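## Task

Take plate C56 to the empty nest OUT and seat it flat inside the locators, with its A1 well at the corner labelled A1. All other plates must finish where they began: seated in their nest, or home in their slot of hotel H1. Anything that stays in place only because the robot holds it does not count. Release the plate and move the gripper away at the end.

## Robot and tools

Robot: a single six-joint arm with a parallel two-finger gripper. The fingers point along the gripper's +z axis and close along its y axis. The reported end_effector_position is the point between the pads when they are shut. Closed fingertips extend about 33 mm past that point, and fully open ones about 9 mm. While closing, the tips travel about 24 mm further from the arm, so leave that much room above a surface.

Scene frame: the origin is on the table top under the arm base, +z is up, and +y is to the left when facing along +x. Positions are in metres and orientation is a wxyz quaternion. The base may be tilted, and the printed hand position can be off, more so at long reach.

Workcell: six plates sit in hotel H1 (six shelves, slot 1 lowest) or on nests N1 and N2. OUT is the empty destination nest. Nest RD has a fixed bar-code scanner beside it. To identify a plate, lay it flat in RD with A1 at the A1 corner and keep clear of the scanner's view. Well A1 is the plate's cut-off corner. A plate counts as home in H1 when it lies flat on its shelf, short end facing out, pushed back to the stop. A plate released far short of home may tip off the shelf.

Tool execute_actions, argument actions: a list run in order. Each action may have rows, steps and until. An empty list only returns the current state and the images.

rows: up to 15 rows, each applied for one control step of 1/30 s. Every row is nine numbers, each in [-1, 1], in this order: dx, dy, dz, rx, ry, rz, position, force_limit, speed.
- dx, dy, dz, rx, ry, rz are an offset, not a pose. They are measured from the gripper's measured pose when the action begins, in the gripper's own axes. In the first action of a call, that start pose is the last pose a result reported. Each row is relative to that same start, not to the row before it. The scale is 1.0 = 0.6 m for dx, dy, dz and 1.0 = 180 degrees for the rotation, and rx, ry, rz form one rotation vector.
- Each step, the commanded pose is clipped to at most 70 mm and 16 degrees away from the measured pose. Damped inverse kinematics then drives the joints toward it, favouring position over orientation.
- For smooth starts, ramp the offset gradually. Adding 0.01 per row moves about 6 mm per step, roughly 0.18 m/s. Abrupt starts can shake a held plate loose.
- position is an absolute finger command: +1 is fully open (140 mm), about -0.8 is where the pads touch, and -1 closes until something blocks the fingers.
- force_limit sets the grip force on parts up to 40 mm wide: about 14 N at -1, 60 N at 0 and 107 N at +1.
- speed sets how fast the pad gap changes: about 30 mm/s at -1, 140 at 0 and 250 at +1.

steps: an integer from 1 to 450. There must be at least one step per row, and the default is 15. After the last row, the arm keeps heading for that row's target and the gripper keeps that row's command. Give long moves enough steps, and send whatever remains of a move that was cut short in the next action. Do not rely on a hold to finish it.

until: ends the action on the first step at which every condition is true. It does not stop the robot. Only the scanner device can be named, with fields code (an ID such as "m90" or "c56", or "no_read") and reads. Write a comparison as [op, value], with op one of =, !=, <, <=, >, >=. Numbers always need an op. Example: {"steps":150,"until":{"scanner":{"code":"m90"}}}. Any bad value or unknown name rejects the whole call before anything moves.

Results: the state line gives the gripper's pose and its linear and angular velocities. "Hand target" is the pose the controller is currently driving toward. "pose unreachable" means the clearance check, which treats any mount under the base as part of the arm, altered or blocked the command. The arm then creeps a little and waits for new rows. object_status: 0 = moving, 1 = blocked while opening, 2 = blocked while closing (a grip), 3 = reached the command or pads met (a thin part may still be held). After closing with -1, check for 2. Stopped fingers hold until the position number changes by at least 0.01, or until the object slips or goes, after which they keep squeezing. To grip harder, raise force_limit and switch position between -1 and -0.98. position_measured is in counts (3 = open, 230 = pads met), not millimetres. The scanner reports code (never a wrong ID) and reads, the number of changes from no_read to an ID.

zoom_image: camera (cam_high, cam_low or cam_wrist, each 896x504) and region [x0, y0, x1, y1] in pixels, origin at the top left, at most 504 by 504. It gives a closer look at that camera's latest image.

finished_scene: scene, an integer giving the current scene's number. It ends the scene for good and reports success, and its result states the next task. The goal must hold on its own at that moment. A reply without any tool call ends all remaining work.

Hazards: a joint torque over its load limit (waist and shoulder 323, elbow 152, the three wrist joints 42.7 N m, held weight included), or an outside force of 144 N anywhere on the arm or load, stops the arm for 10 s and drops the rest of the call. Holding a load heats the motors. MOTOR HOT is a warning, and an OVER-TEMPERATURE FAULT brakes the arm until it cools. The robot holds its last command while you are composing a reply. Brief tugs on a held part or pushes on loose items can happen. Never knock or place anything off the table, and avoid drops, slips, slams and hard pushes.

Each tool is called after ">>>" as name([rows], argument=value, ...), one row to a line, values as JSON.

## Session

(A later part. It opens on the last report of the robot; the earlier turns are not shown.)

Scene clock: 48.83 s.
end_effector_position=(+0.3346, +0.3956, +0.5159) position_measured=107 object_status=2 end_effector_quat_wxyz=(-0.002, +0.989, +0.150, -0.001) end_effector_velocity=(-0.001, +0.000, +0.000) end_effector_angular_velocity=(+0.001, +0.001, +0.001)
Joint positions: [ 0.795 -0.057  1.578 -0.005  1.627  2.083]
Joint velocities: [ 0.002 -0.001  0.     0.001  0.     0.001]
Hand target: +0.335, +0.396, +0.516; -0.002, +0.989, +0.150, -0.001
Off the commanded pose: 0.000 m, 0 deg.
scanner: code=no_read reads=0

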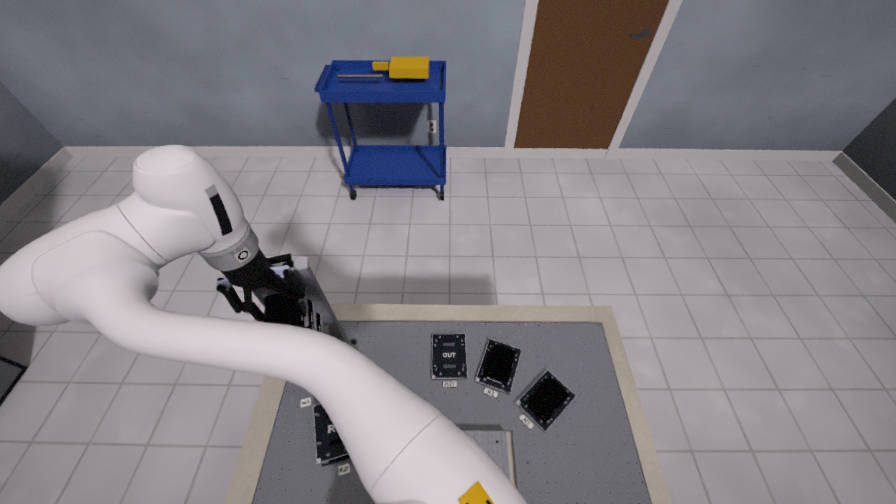

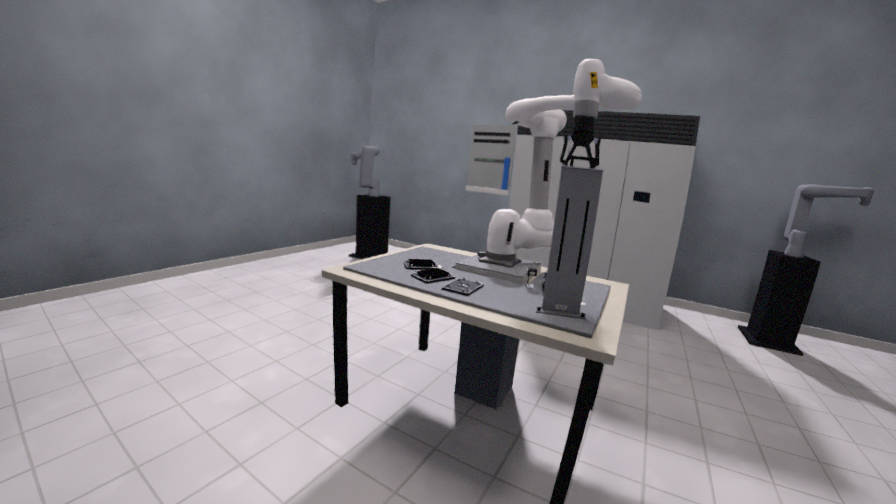

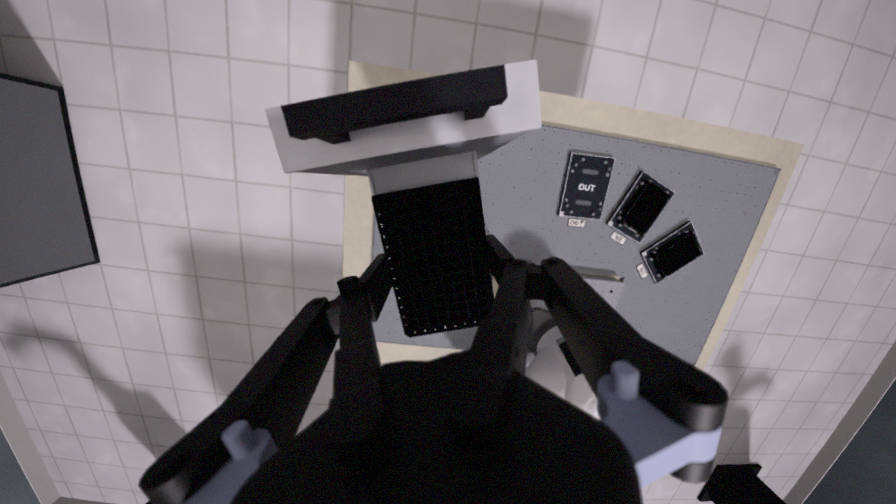

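>>> execute_actions([
  {"rows":[[0,0.005,0,0,0,0,-1,-0.2,-0.7],[0,0.012,0,0,0,0,-1,-0.2,-0.7],[0,0.022,0,0,0,0,-1,-0.2,-0.7],[0,0.035,0,0,0,0,-1,-0.2,-0.7],[0,0.05,0,0,0,0,-1,-0.2,-0.7],[0,0.068,0,0,0,0,-1,-0.2,-0.7],[0,0.088,0,0,0,0,-1,-0.2,-0.7],[0,0.11,0,0,0,0,-1,-0.2,-0.7],[0,0.135,0,0,0,0,-1,-0.2,-0.7],[0,0.16,0,0,0,0,-1,-0.2,-0.7],[0,0.19,0,0,0,0,-1,-0.2,-0.7],[0,0.45,0,0,0,0,-1,-0.2,-0.7]],"steps":36},
  {"rows":[[0,0.004,0.01,0,0,0.005,-1,-0.2,-0.7],[0,0.01,0.025,0,0,0.01,-1,-0.2,-0.7],[0,0.018,0.045,0,0,0.017,-1,-0.2,-0.7],[0,0.027,0.065,0,0,0.025,-1,-0.2,-0.7],[0,0.036,0.09,0,0,0.035,-1,-0.2,-0.7],[-0.004,0.046,0.115,0,0,0.045,-1,-0.2,-0.7],[-0.005,0.056,0.14,0,0,0.055,-1,-0.2,-0.7],[-0.006,0.066,0.165,0,0,0.065,-1,-0.2,-0.7],[-0.007,0.076,0.19,0,0,0.075,-1,-0.2,-0.7],[-0.008,0.086,0.215,0,0,0.085,-1,-0.2,-0.7],[-0.02,0.235,0.6,0,0,0.093,-1,-0.2,-0.7]],"steps":48},
])

Scene clock: 57.33 s.
end_effector_position=(+0.4433, +0.0014, +0.1538) position_measured=107 object_status=2 end_effector_quat_wxyz=(-0.002, +1.000, +0.005, -0.001) end_effector_velocity=(-0.001, -0.000, -0.000) end_effector_angular_velocity=(+0.000, +0.001, -0.001)
Joint positions: [-0.084 -0.014  2.217 -0.01   0.94   1.501]
Joint velocities: [-0.001  0.     0.001 -0.    -0.     0.001]
Hand target: +0.443, +0.001, +0.154; -0.002, +1.000, +0.005, -0.001
Off the commanded pose: 0.001 m, 0 deg.
scanner: code=no_read reads=0

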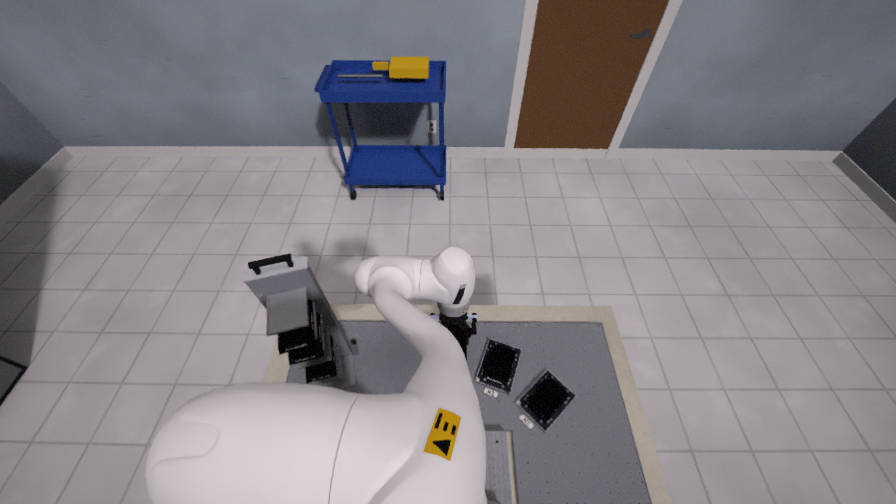

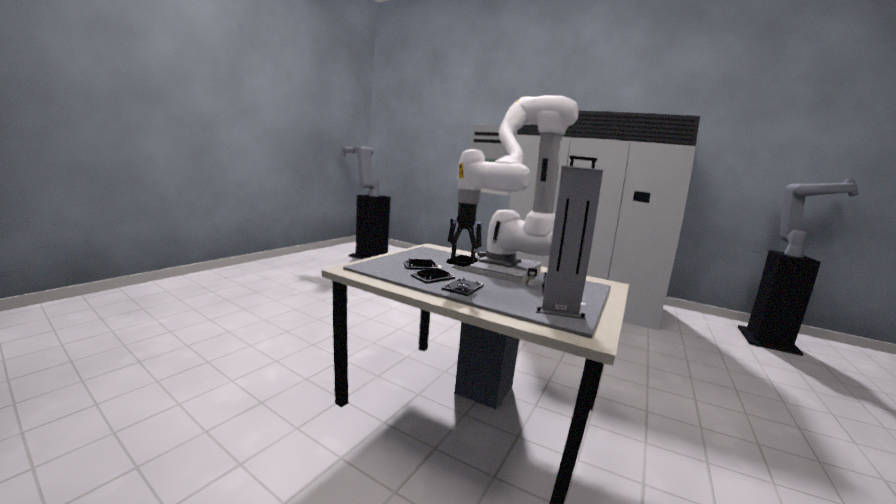

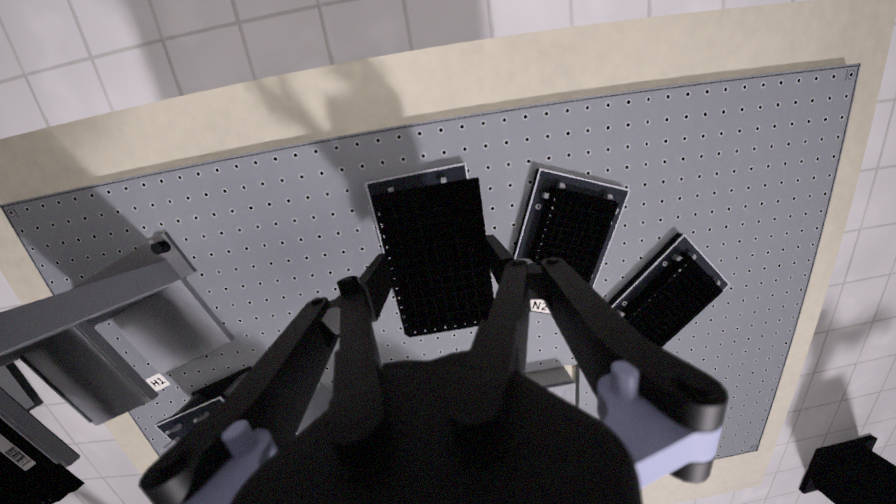

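>>> execute_actions([
  {"rows":[[0,-0.003,0.01,0,0,-0.002,-1,-0.2,-0.7],[0,-0.006,0.022,0,0,-0.004,-1,-0.2,-0.7],[0,-0.01,0.036,0,0,-0.006,-1,-0.2,-0.7],[0,-0.014,0.052,0,0,-0.008,-1,-0.2,-0.7],[0,-0.018,0.068,0,0,-0.008,-1,-0.2,-0.7],[0,-0.021,0.084,0,0,-0.008,-1,-0.2,-0.7],[0,-0.022,0.1,0,0,-0.008,-1,-0.2,-0.7],[0,-0.022,0.112,0,0,-0.008,-1,-0.2,-0.7],[0,-0.022,0.122,0,0,-0.008,-1,-0.2,-0.7]],"steps":20},
])

>>> zoom_image(camera="cam_wrist", region=[330,140,530,260])

>>> zoom_image(camera="cam_low", region=[430,240,500,300])

Scene clock: 62.80 s.
end_effector_position=(+0.4430, +0.0150, +0.0808) position_measured=107 object_status=2 end_effector_quat_wxyz=(-0.002, +1.000, +0.018, -0.001) end_effector_velocity=(+0.000, +0.000, +0.000) end_effector_angular_velocity=(+0.000, -0.001, -0.000)
Joint positions: [-0.056  0.086  2.285 -0.011  0.772  1.507]
Joint velocities: [ 0.    -0.001  0.     0.    -0.     0.   ]
Hand target: +0.443, +0.015, +0.081; -0.002, +1.000, +0.018, -0.001
Off the commanded pose: 0.000 m, 0 deg.
scanner: code=no_read reads=0

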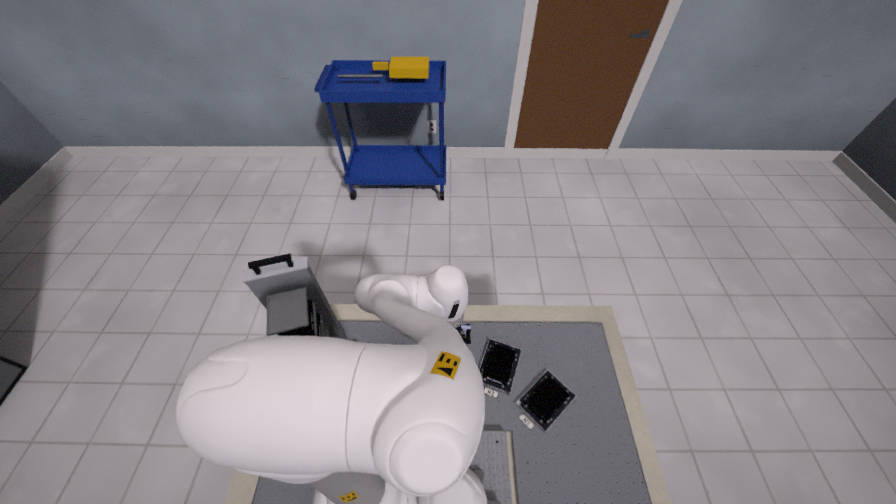

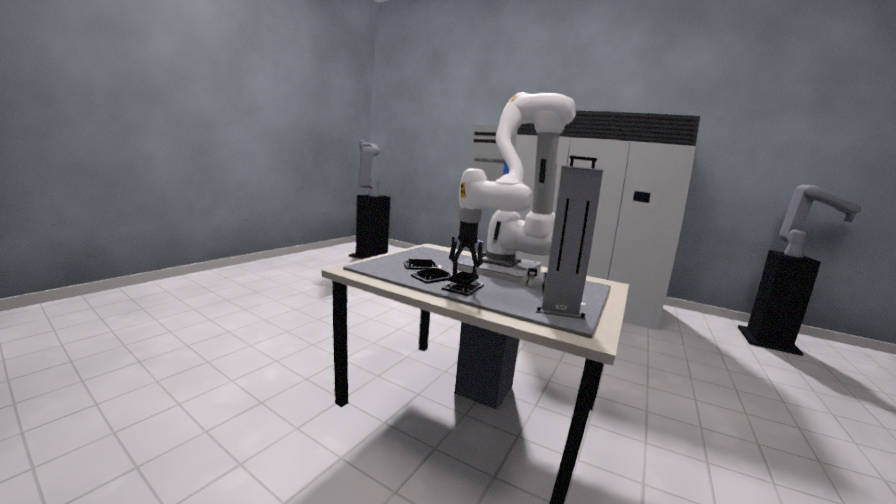

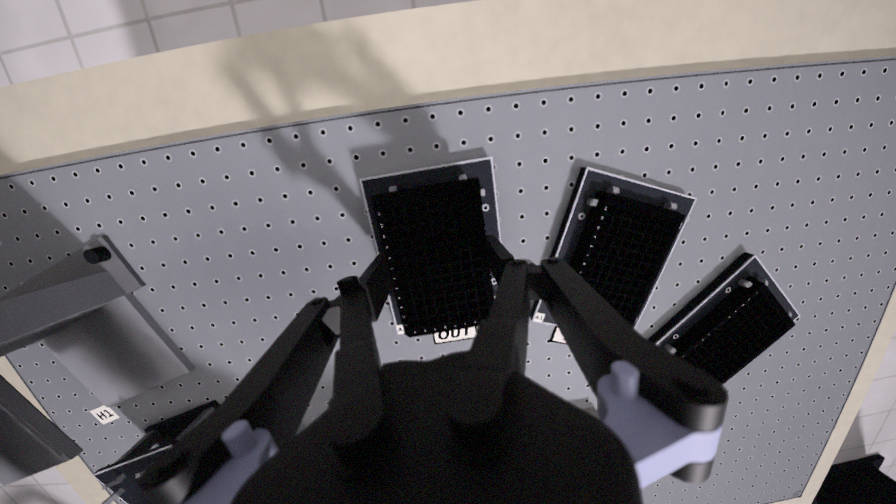

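Region (330, 140, 530, 260) of cam_wrist's 896x504 image, scaled by 2.520, with more detail than that image has; it fills the top 302 rows of this view, and the rest is white.

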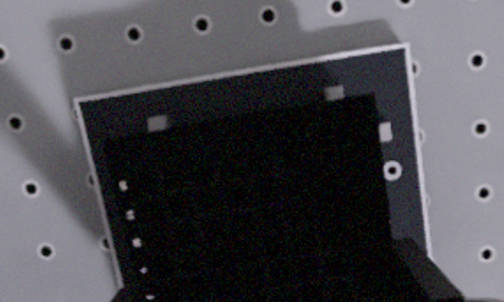

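Region (430, 240, 500, 300) of cam_low's 896x504 image, scaled by 7.200, with more detail than that image has; it fills the top 432 rows of this view, and the rest is white.

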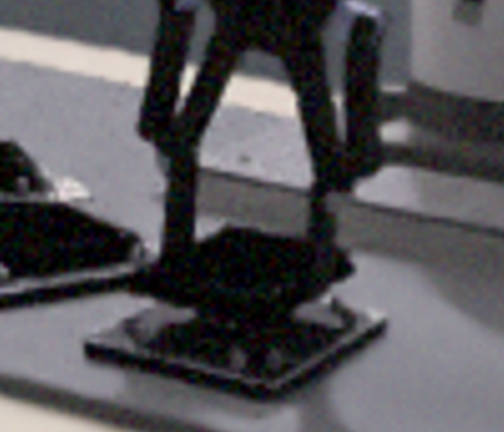

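>>> execute_actions([
  {"rows":[[0,0.001,0.006,0,0,-0.001,-1,-0.2,-0.7],[0,0.002,0.012,0,0,-0.002,-1,-0.2,-0.7],[0,0.002,0.018,0,0,-0.002,-1,-0.2,-0.7],[0,0.002,0.024,0,0,-0.002,-1,-0.2,-0.7],[0,0.002,0.028,0,0,-0.002,-1,-0.2,-0.7]],"steps":15},
])

>>> zoom_image(camera="cam_wrist", region=[340,150,520,360])

>>> zoom_image(camera="cam_low", region=[435,255,495,300])

Scene clock: 66.70 s.
end_effector_position=(+0.4430, +0.0139, +0.0640) position_measured=107 object_status=2 end_effector_quat_wxyz=(-0.002, +1.000, +0.021, -0.001) end_effector_velocity=(-0.001, +0.000, -0.001) end_effector_angular_velocity=(+0.001, +0.002, -0.001)
Joint positions: [-0.059  0.112  2.299 -0.012  0.732  1.498]
Joint velocities: [ 0.     0.001  0.001  0.001 -0.     0.   ]
Hand target: +0.443, +0.014, +0.064; -0.002, +1.000, +0.021, -0.001
Off the commanded pose: 0.000 m, 0 deg.
scanner: code=no_read reads=0

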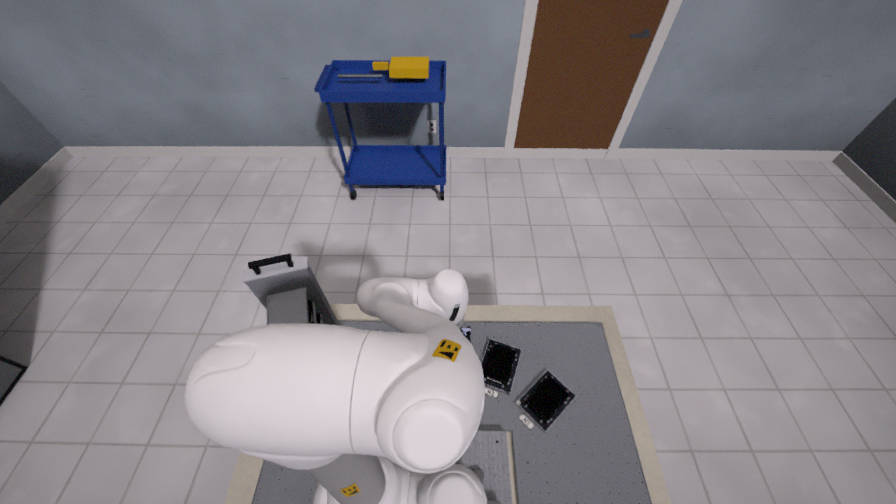

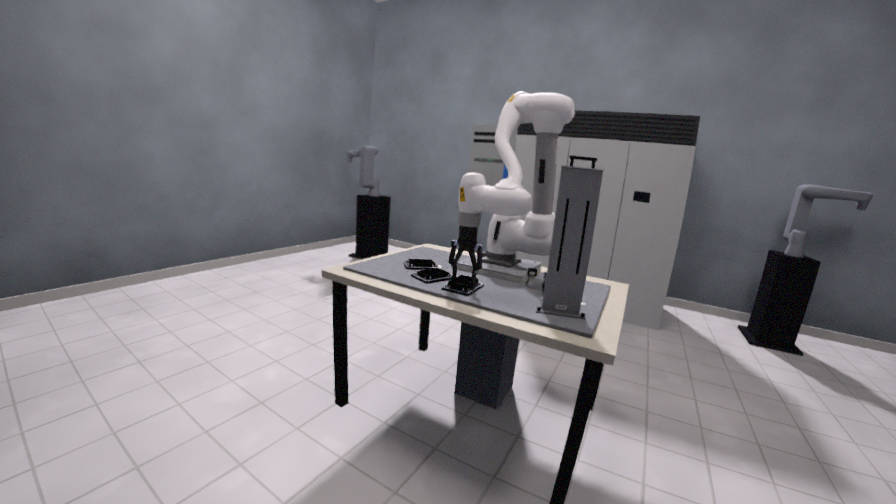

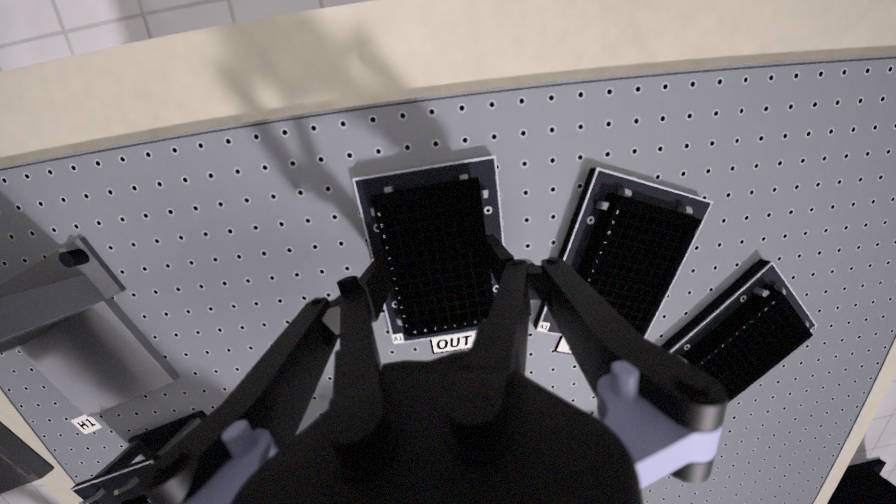

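Region (340, 150, 520, 360) of cam_wrist's 896x504 image, scaled by 2.400, with more detail than that image has; it fills the left 432 columns of this view, and the rest is white.

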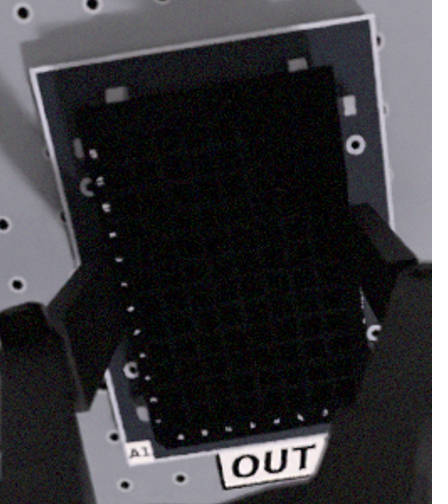

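Region (435, 255, 495, 300) of cam_low's 896x504 image, scaled by 8.400, with more detail than that image has; it fills the top 378 rows of this view, and the rest is white.

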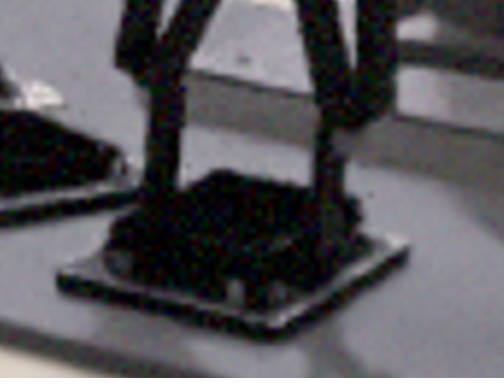

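>>> zoom_image(camera="cam_wrist", region=[355,165,505,235])

Region (355, 165, 505, 235) of cam_wrist's 896x504 image, scaled by 3.360, with more detail than that image has; it fills the top 235 rows of this view, and the rest is white.

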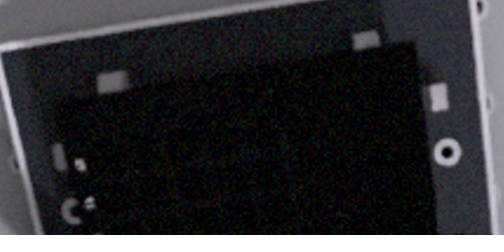

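>>> execute_actions([
  {"rows":[[-0.0015,0.0006,0.002,0,0,0.0035,-1,-0.2,-0.7],[-0.0015,0.0006,0.004,0,0,0.0035,-1,-0.2,-0.7],[-0.0015,0.0006,0.006,0,0,0.0035,-1,-0.2,-0.7]],"steps":14},
])

>>> zoom_image(camera="cam_wrist", region=[355,165,505,235])

>>> zoom_image(camera="cam_wrist", region=[370,270,520,360])

Scene clock: 72.70 s.
end_effector_position=(+0.4421, +0.0135, +0.0604) position_measured=107 object_status=2 end_effector_quat_wxyz=(-0.002, +1.000, +0.015, -0.001) end_effector_velocity=(-0.000, -0.000, +0.000) end_effector_angular_velocity=(-0.001, -0.001, +0.003)
Joint positions: [-0.06   0.117  2.303 -0.012  0.723  1.508]
Joint velocities: [ 0.    -0.001  0.001 -0.001 -0.    -0.001]
Hand target: +0.442, +0.013, +0.060; -0.002, +1.000, +0.015, -0.001
Off the commanded pose: 0.000 m, 0 deg.
scanner: code=no_read reads=0

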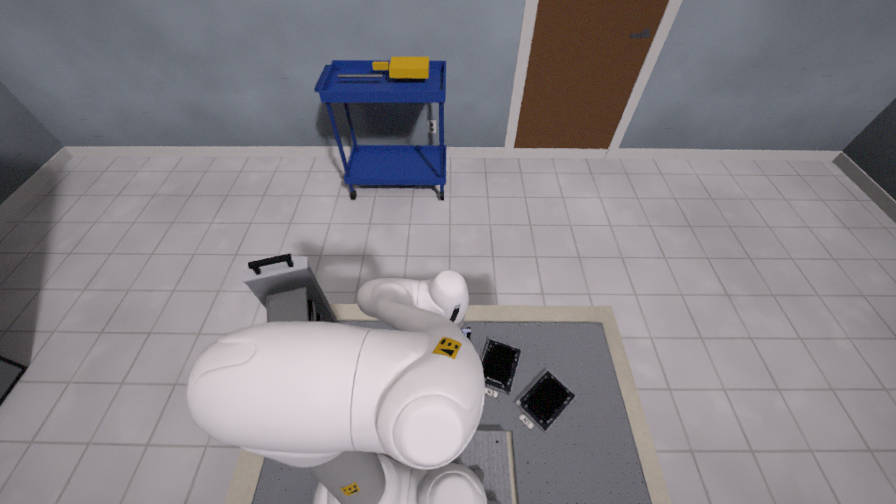

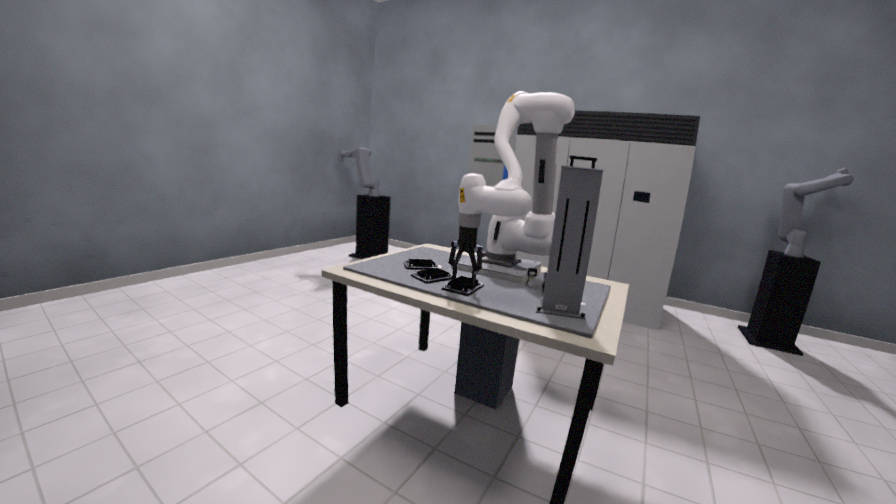

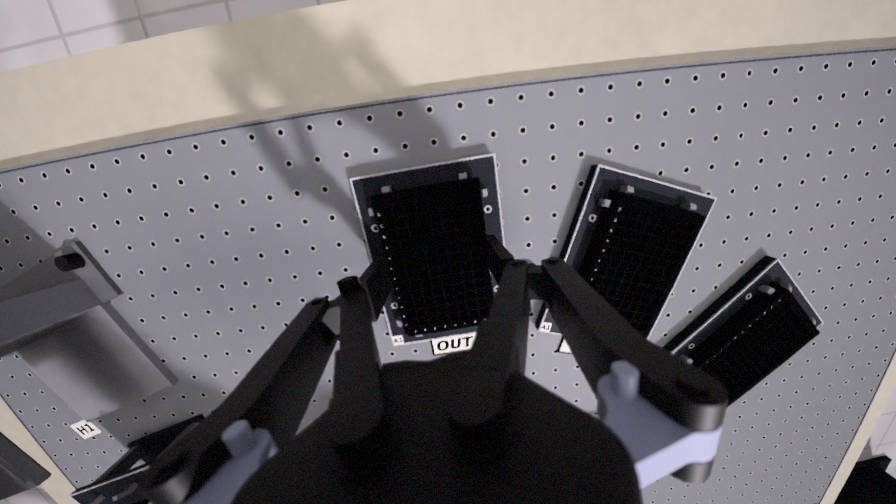

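Region (355, 165, 505, 235) of cam_wrist's 896x504 image, scaled by 3.360, with more detail than that image has; it fills the top 235 rows of this view, and the rest is white.

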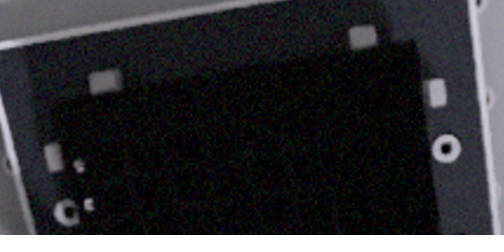

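Region (370, 270, 520, 360) of cam_wrist's 896x504 image, scaled by 3.360, with more detail than that image has; it fills the top 302 rows of this view, and the rest is white.

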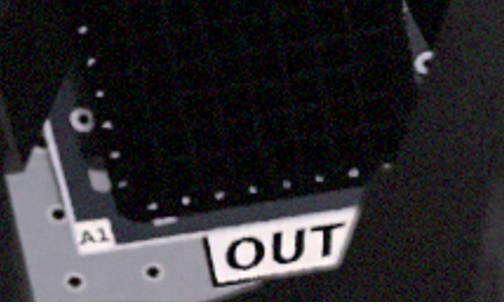

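>>> execute_actions([
  {"rows":[[0,0,0.001,0,0,-0.0012,-1,-0.2,-0.7],[0,0,0.002,0,0,-0.0012,-1,-0.2,-0.7],[0,0,0.003,0,0,-0.0012,-1,-0.2,-0.7],[0,0,0.004,0,0,-0.0012,-1,-0.2,-0.7],[0,0,0.005,0,0,-0.0012,-1,-0.2,-0.7],[0,0,0.006,0,0,-0.0012,-1,-0.2,-0.7],[0,0,0.007,0,0,-0.0012,-1,-0.2,-0.7],[0,0,0.008,0,0,-0.0012,-1,-0.2,-0.7]],"steps":16},
])

>>> zoom_image(camera="cam_wrist", region=[345,155,515,360])

>>> zoom_image(camera="cam_low", region=[435,255,495,300])

Scene clock: 77.03 s.
end_effector_position=(+0.4420, +0.0136, +0.0556) position_measured=107 object_status=2 end_effector_quat_wxyz=(-0.002, +1.000, +0.017, -0.001) end_effector_velocity=(-0.000, +0.000, -0.000) end_effector_angular_velocity=(-0.000, +0.000, +0.001)
Joint positions: [-0.06   0.124  2.307 -0.012  0.712  1.504]
Joint velocities: [ 0.     0.     0.001 -0.    -0.001 -0.001]
Hand target: +0.442, +0.014, +0.056; -0.002, +1.000, +0.017, -0.001
Off the commanded pose: 0.000 m, 0 deg.
scanner: code=no_read reads=0

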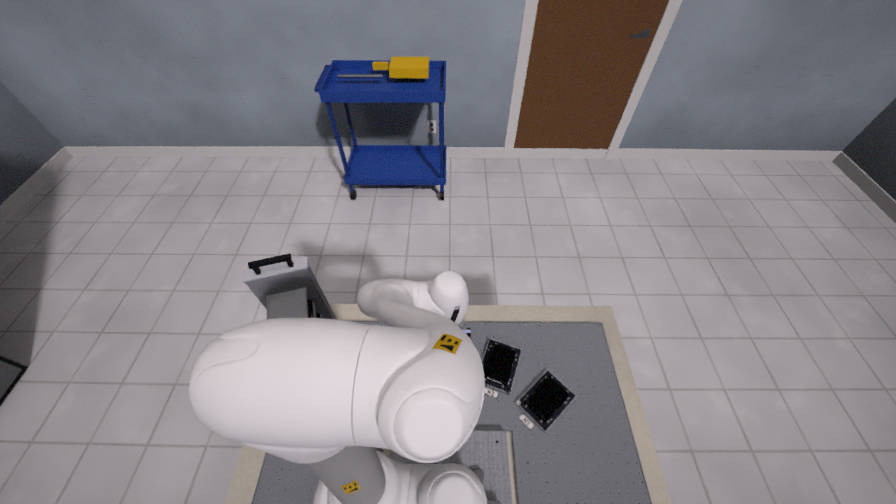

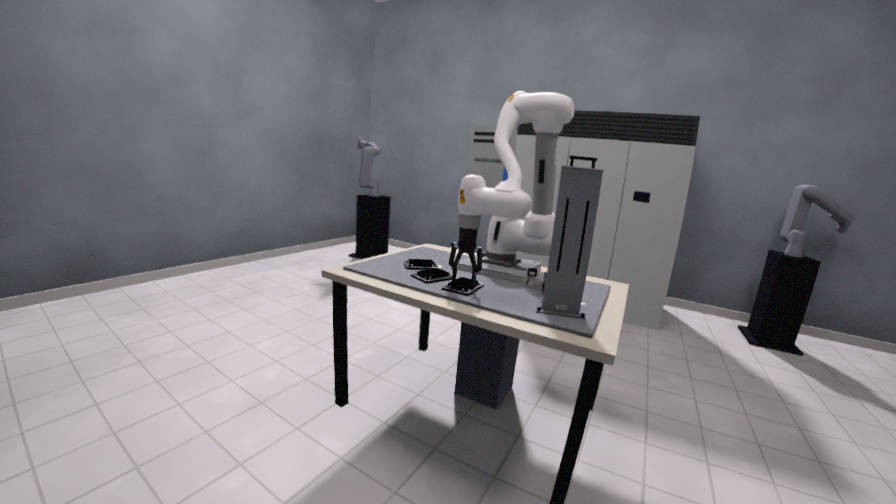

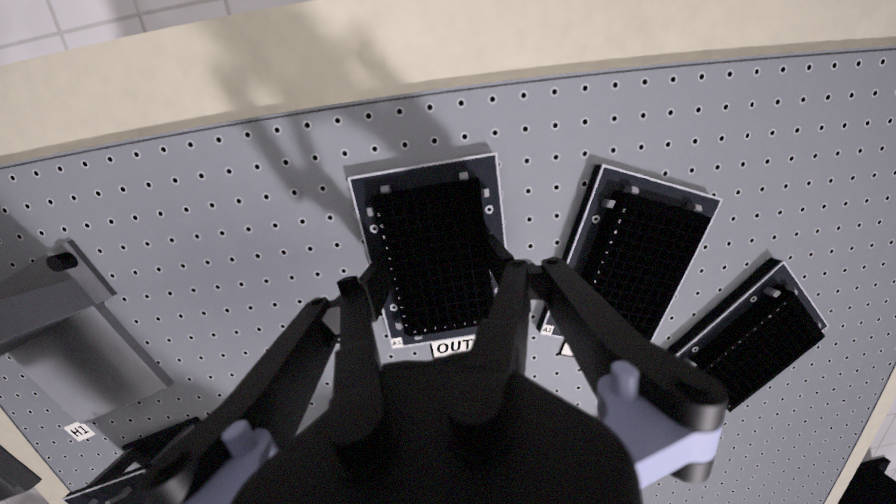

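Region (345, 155, 515, 360) of cam_wrist's 896x504 image, scaled by 2.459, with more detail than that image has; it fills the left 418 columns of this view, and the rest is white.

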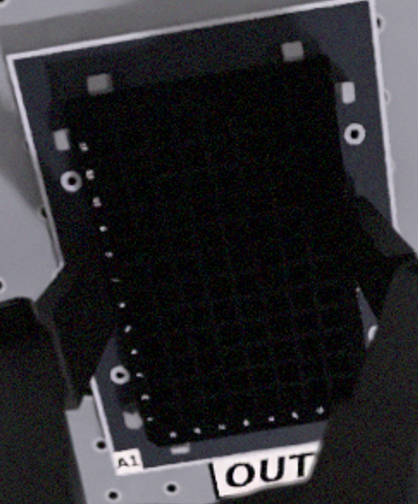

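Region (435, 255, 495, 300) of cam_low's 896x504 image, scaled by 8.400, with more detail than that image has; it fills the top 378 rows of this view, and the rest is white.

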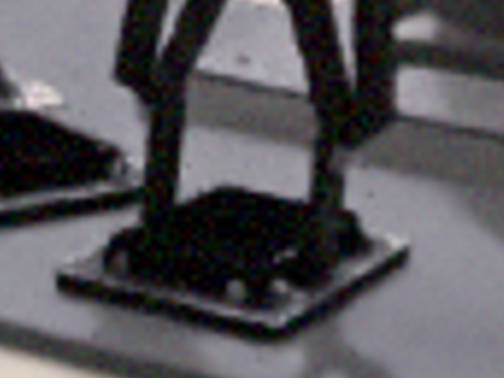

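>>> execute_actions([
  {"rows":[[0,0,0.001,0,0,0,-1,-0.2,-0.7],[0,0,0.002,0,0,0,-1,-0.2,-0.7],[0,0,0.003,0,0,0,-1,-0.2,-0.7],[0,0,0.004,0,0,0,-1,-0.2,-0.7]],"steps":10},
  {"rows":[[0,0,0,0,0,0,0.6,-0.2,-0.4]],"steps":12},
  {"rows":[[0,0,-0.01,0,0,0,0.6,-0.2,0],[0,0,-0.025,0,0,0,0.6,-0.2,0],[0,0,-0.045,0,0,0,0.6,-0.2,0],[0,0,-0.07,0,0,0,1,-0.2,0],[-0.02,0,-0.1,0,0,0,1,-0.2,0],[-0.04,0,-0.13,0,0,0,1,-0.2,0],[-0.06,0,-0.17,0,0,0,1,-0.2,0]],"steps":22},
])

>>> zoom_image(camera="cam_wrist", region=[345,120,515,300])

>>> zoom_image(camera="cam_low", region=[400,250,495,300])

Scene clock: 82.87 s.
end_effector_position=(+0.4064, +0.0118, +0.1552) position_measured=3 object_status=3 end_effector_quat_wxyz=(-0.002, +1.000, +0.017, -0.001) end_effector_velocity=(-0.001, +0.000, -0.001) end_effector_angular_velocity=(+0.001, +0.002, -0.001)
Joint positions: [-0.065 -0.077  2.273 -0.01   0.946  1.496]
Joint velocities: [-0.     0.     0.002  0.001  0.    -0.   ]
Hand target: +0.406, +0.012, +0.155; -0.002, +1.000, +0.017, -0.001
Off the commanded pose: 0.000 m, 0 deg.
scanner: code=no_read reads=0

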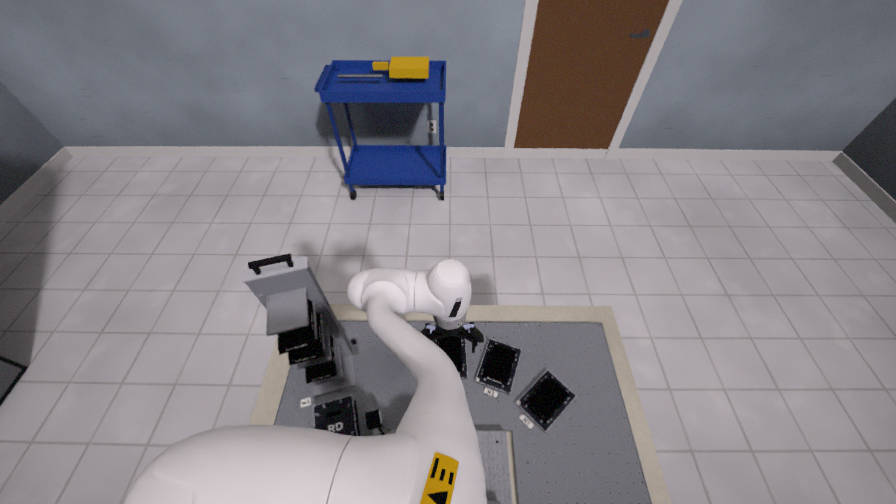

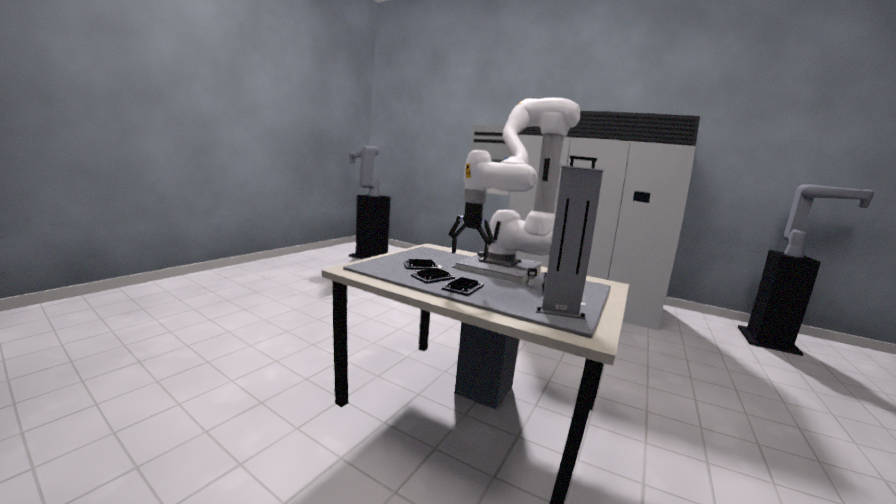

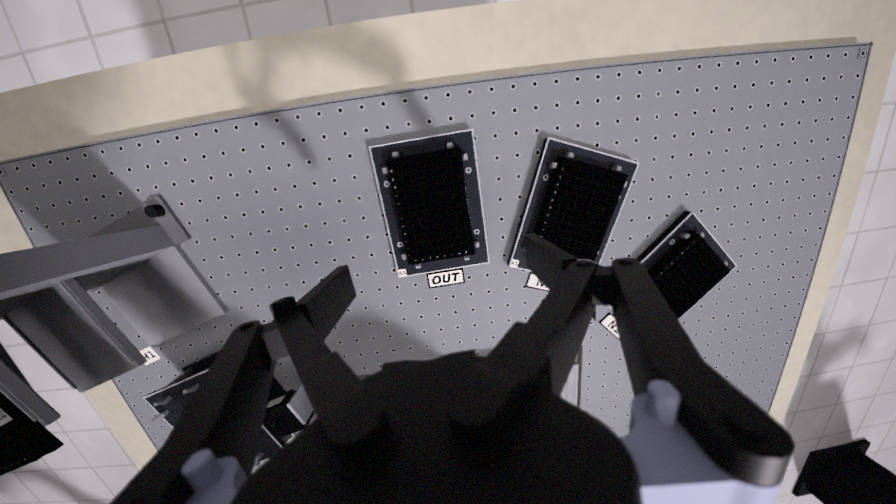

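Region (345, 120, 515, 300) of cam_wrist's 896x504 image, scaled by 2.800, with more detail than that image has.

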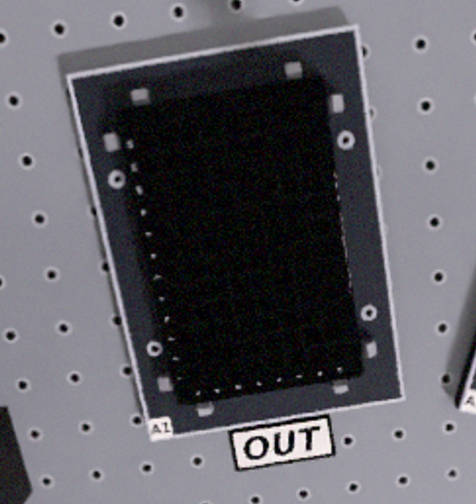

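Region (400, 250, 495, 300) of cam_low's 896x504 image, scaled by 5.305, with more detail than that image has; it fills the top 265 rows of this view, and the rest is white.

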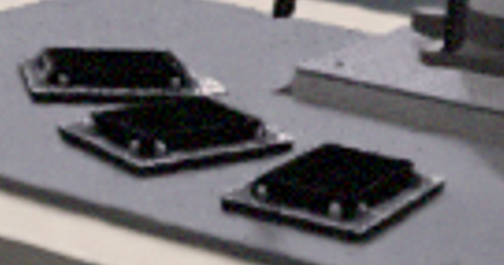

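Seated.

>>> finished_scene(scene=2)

The scene is finished: the task was done.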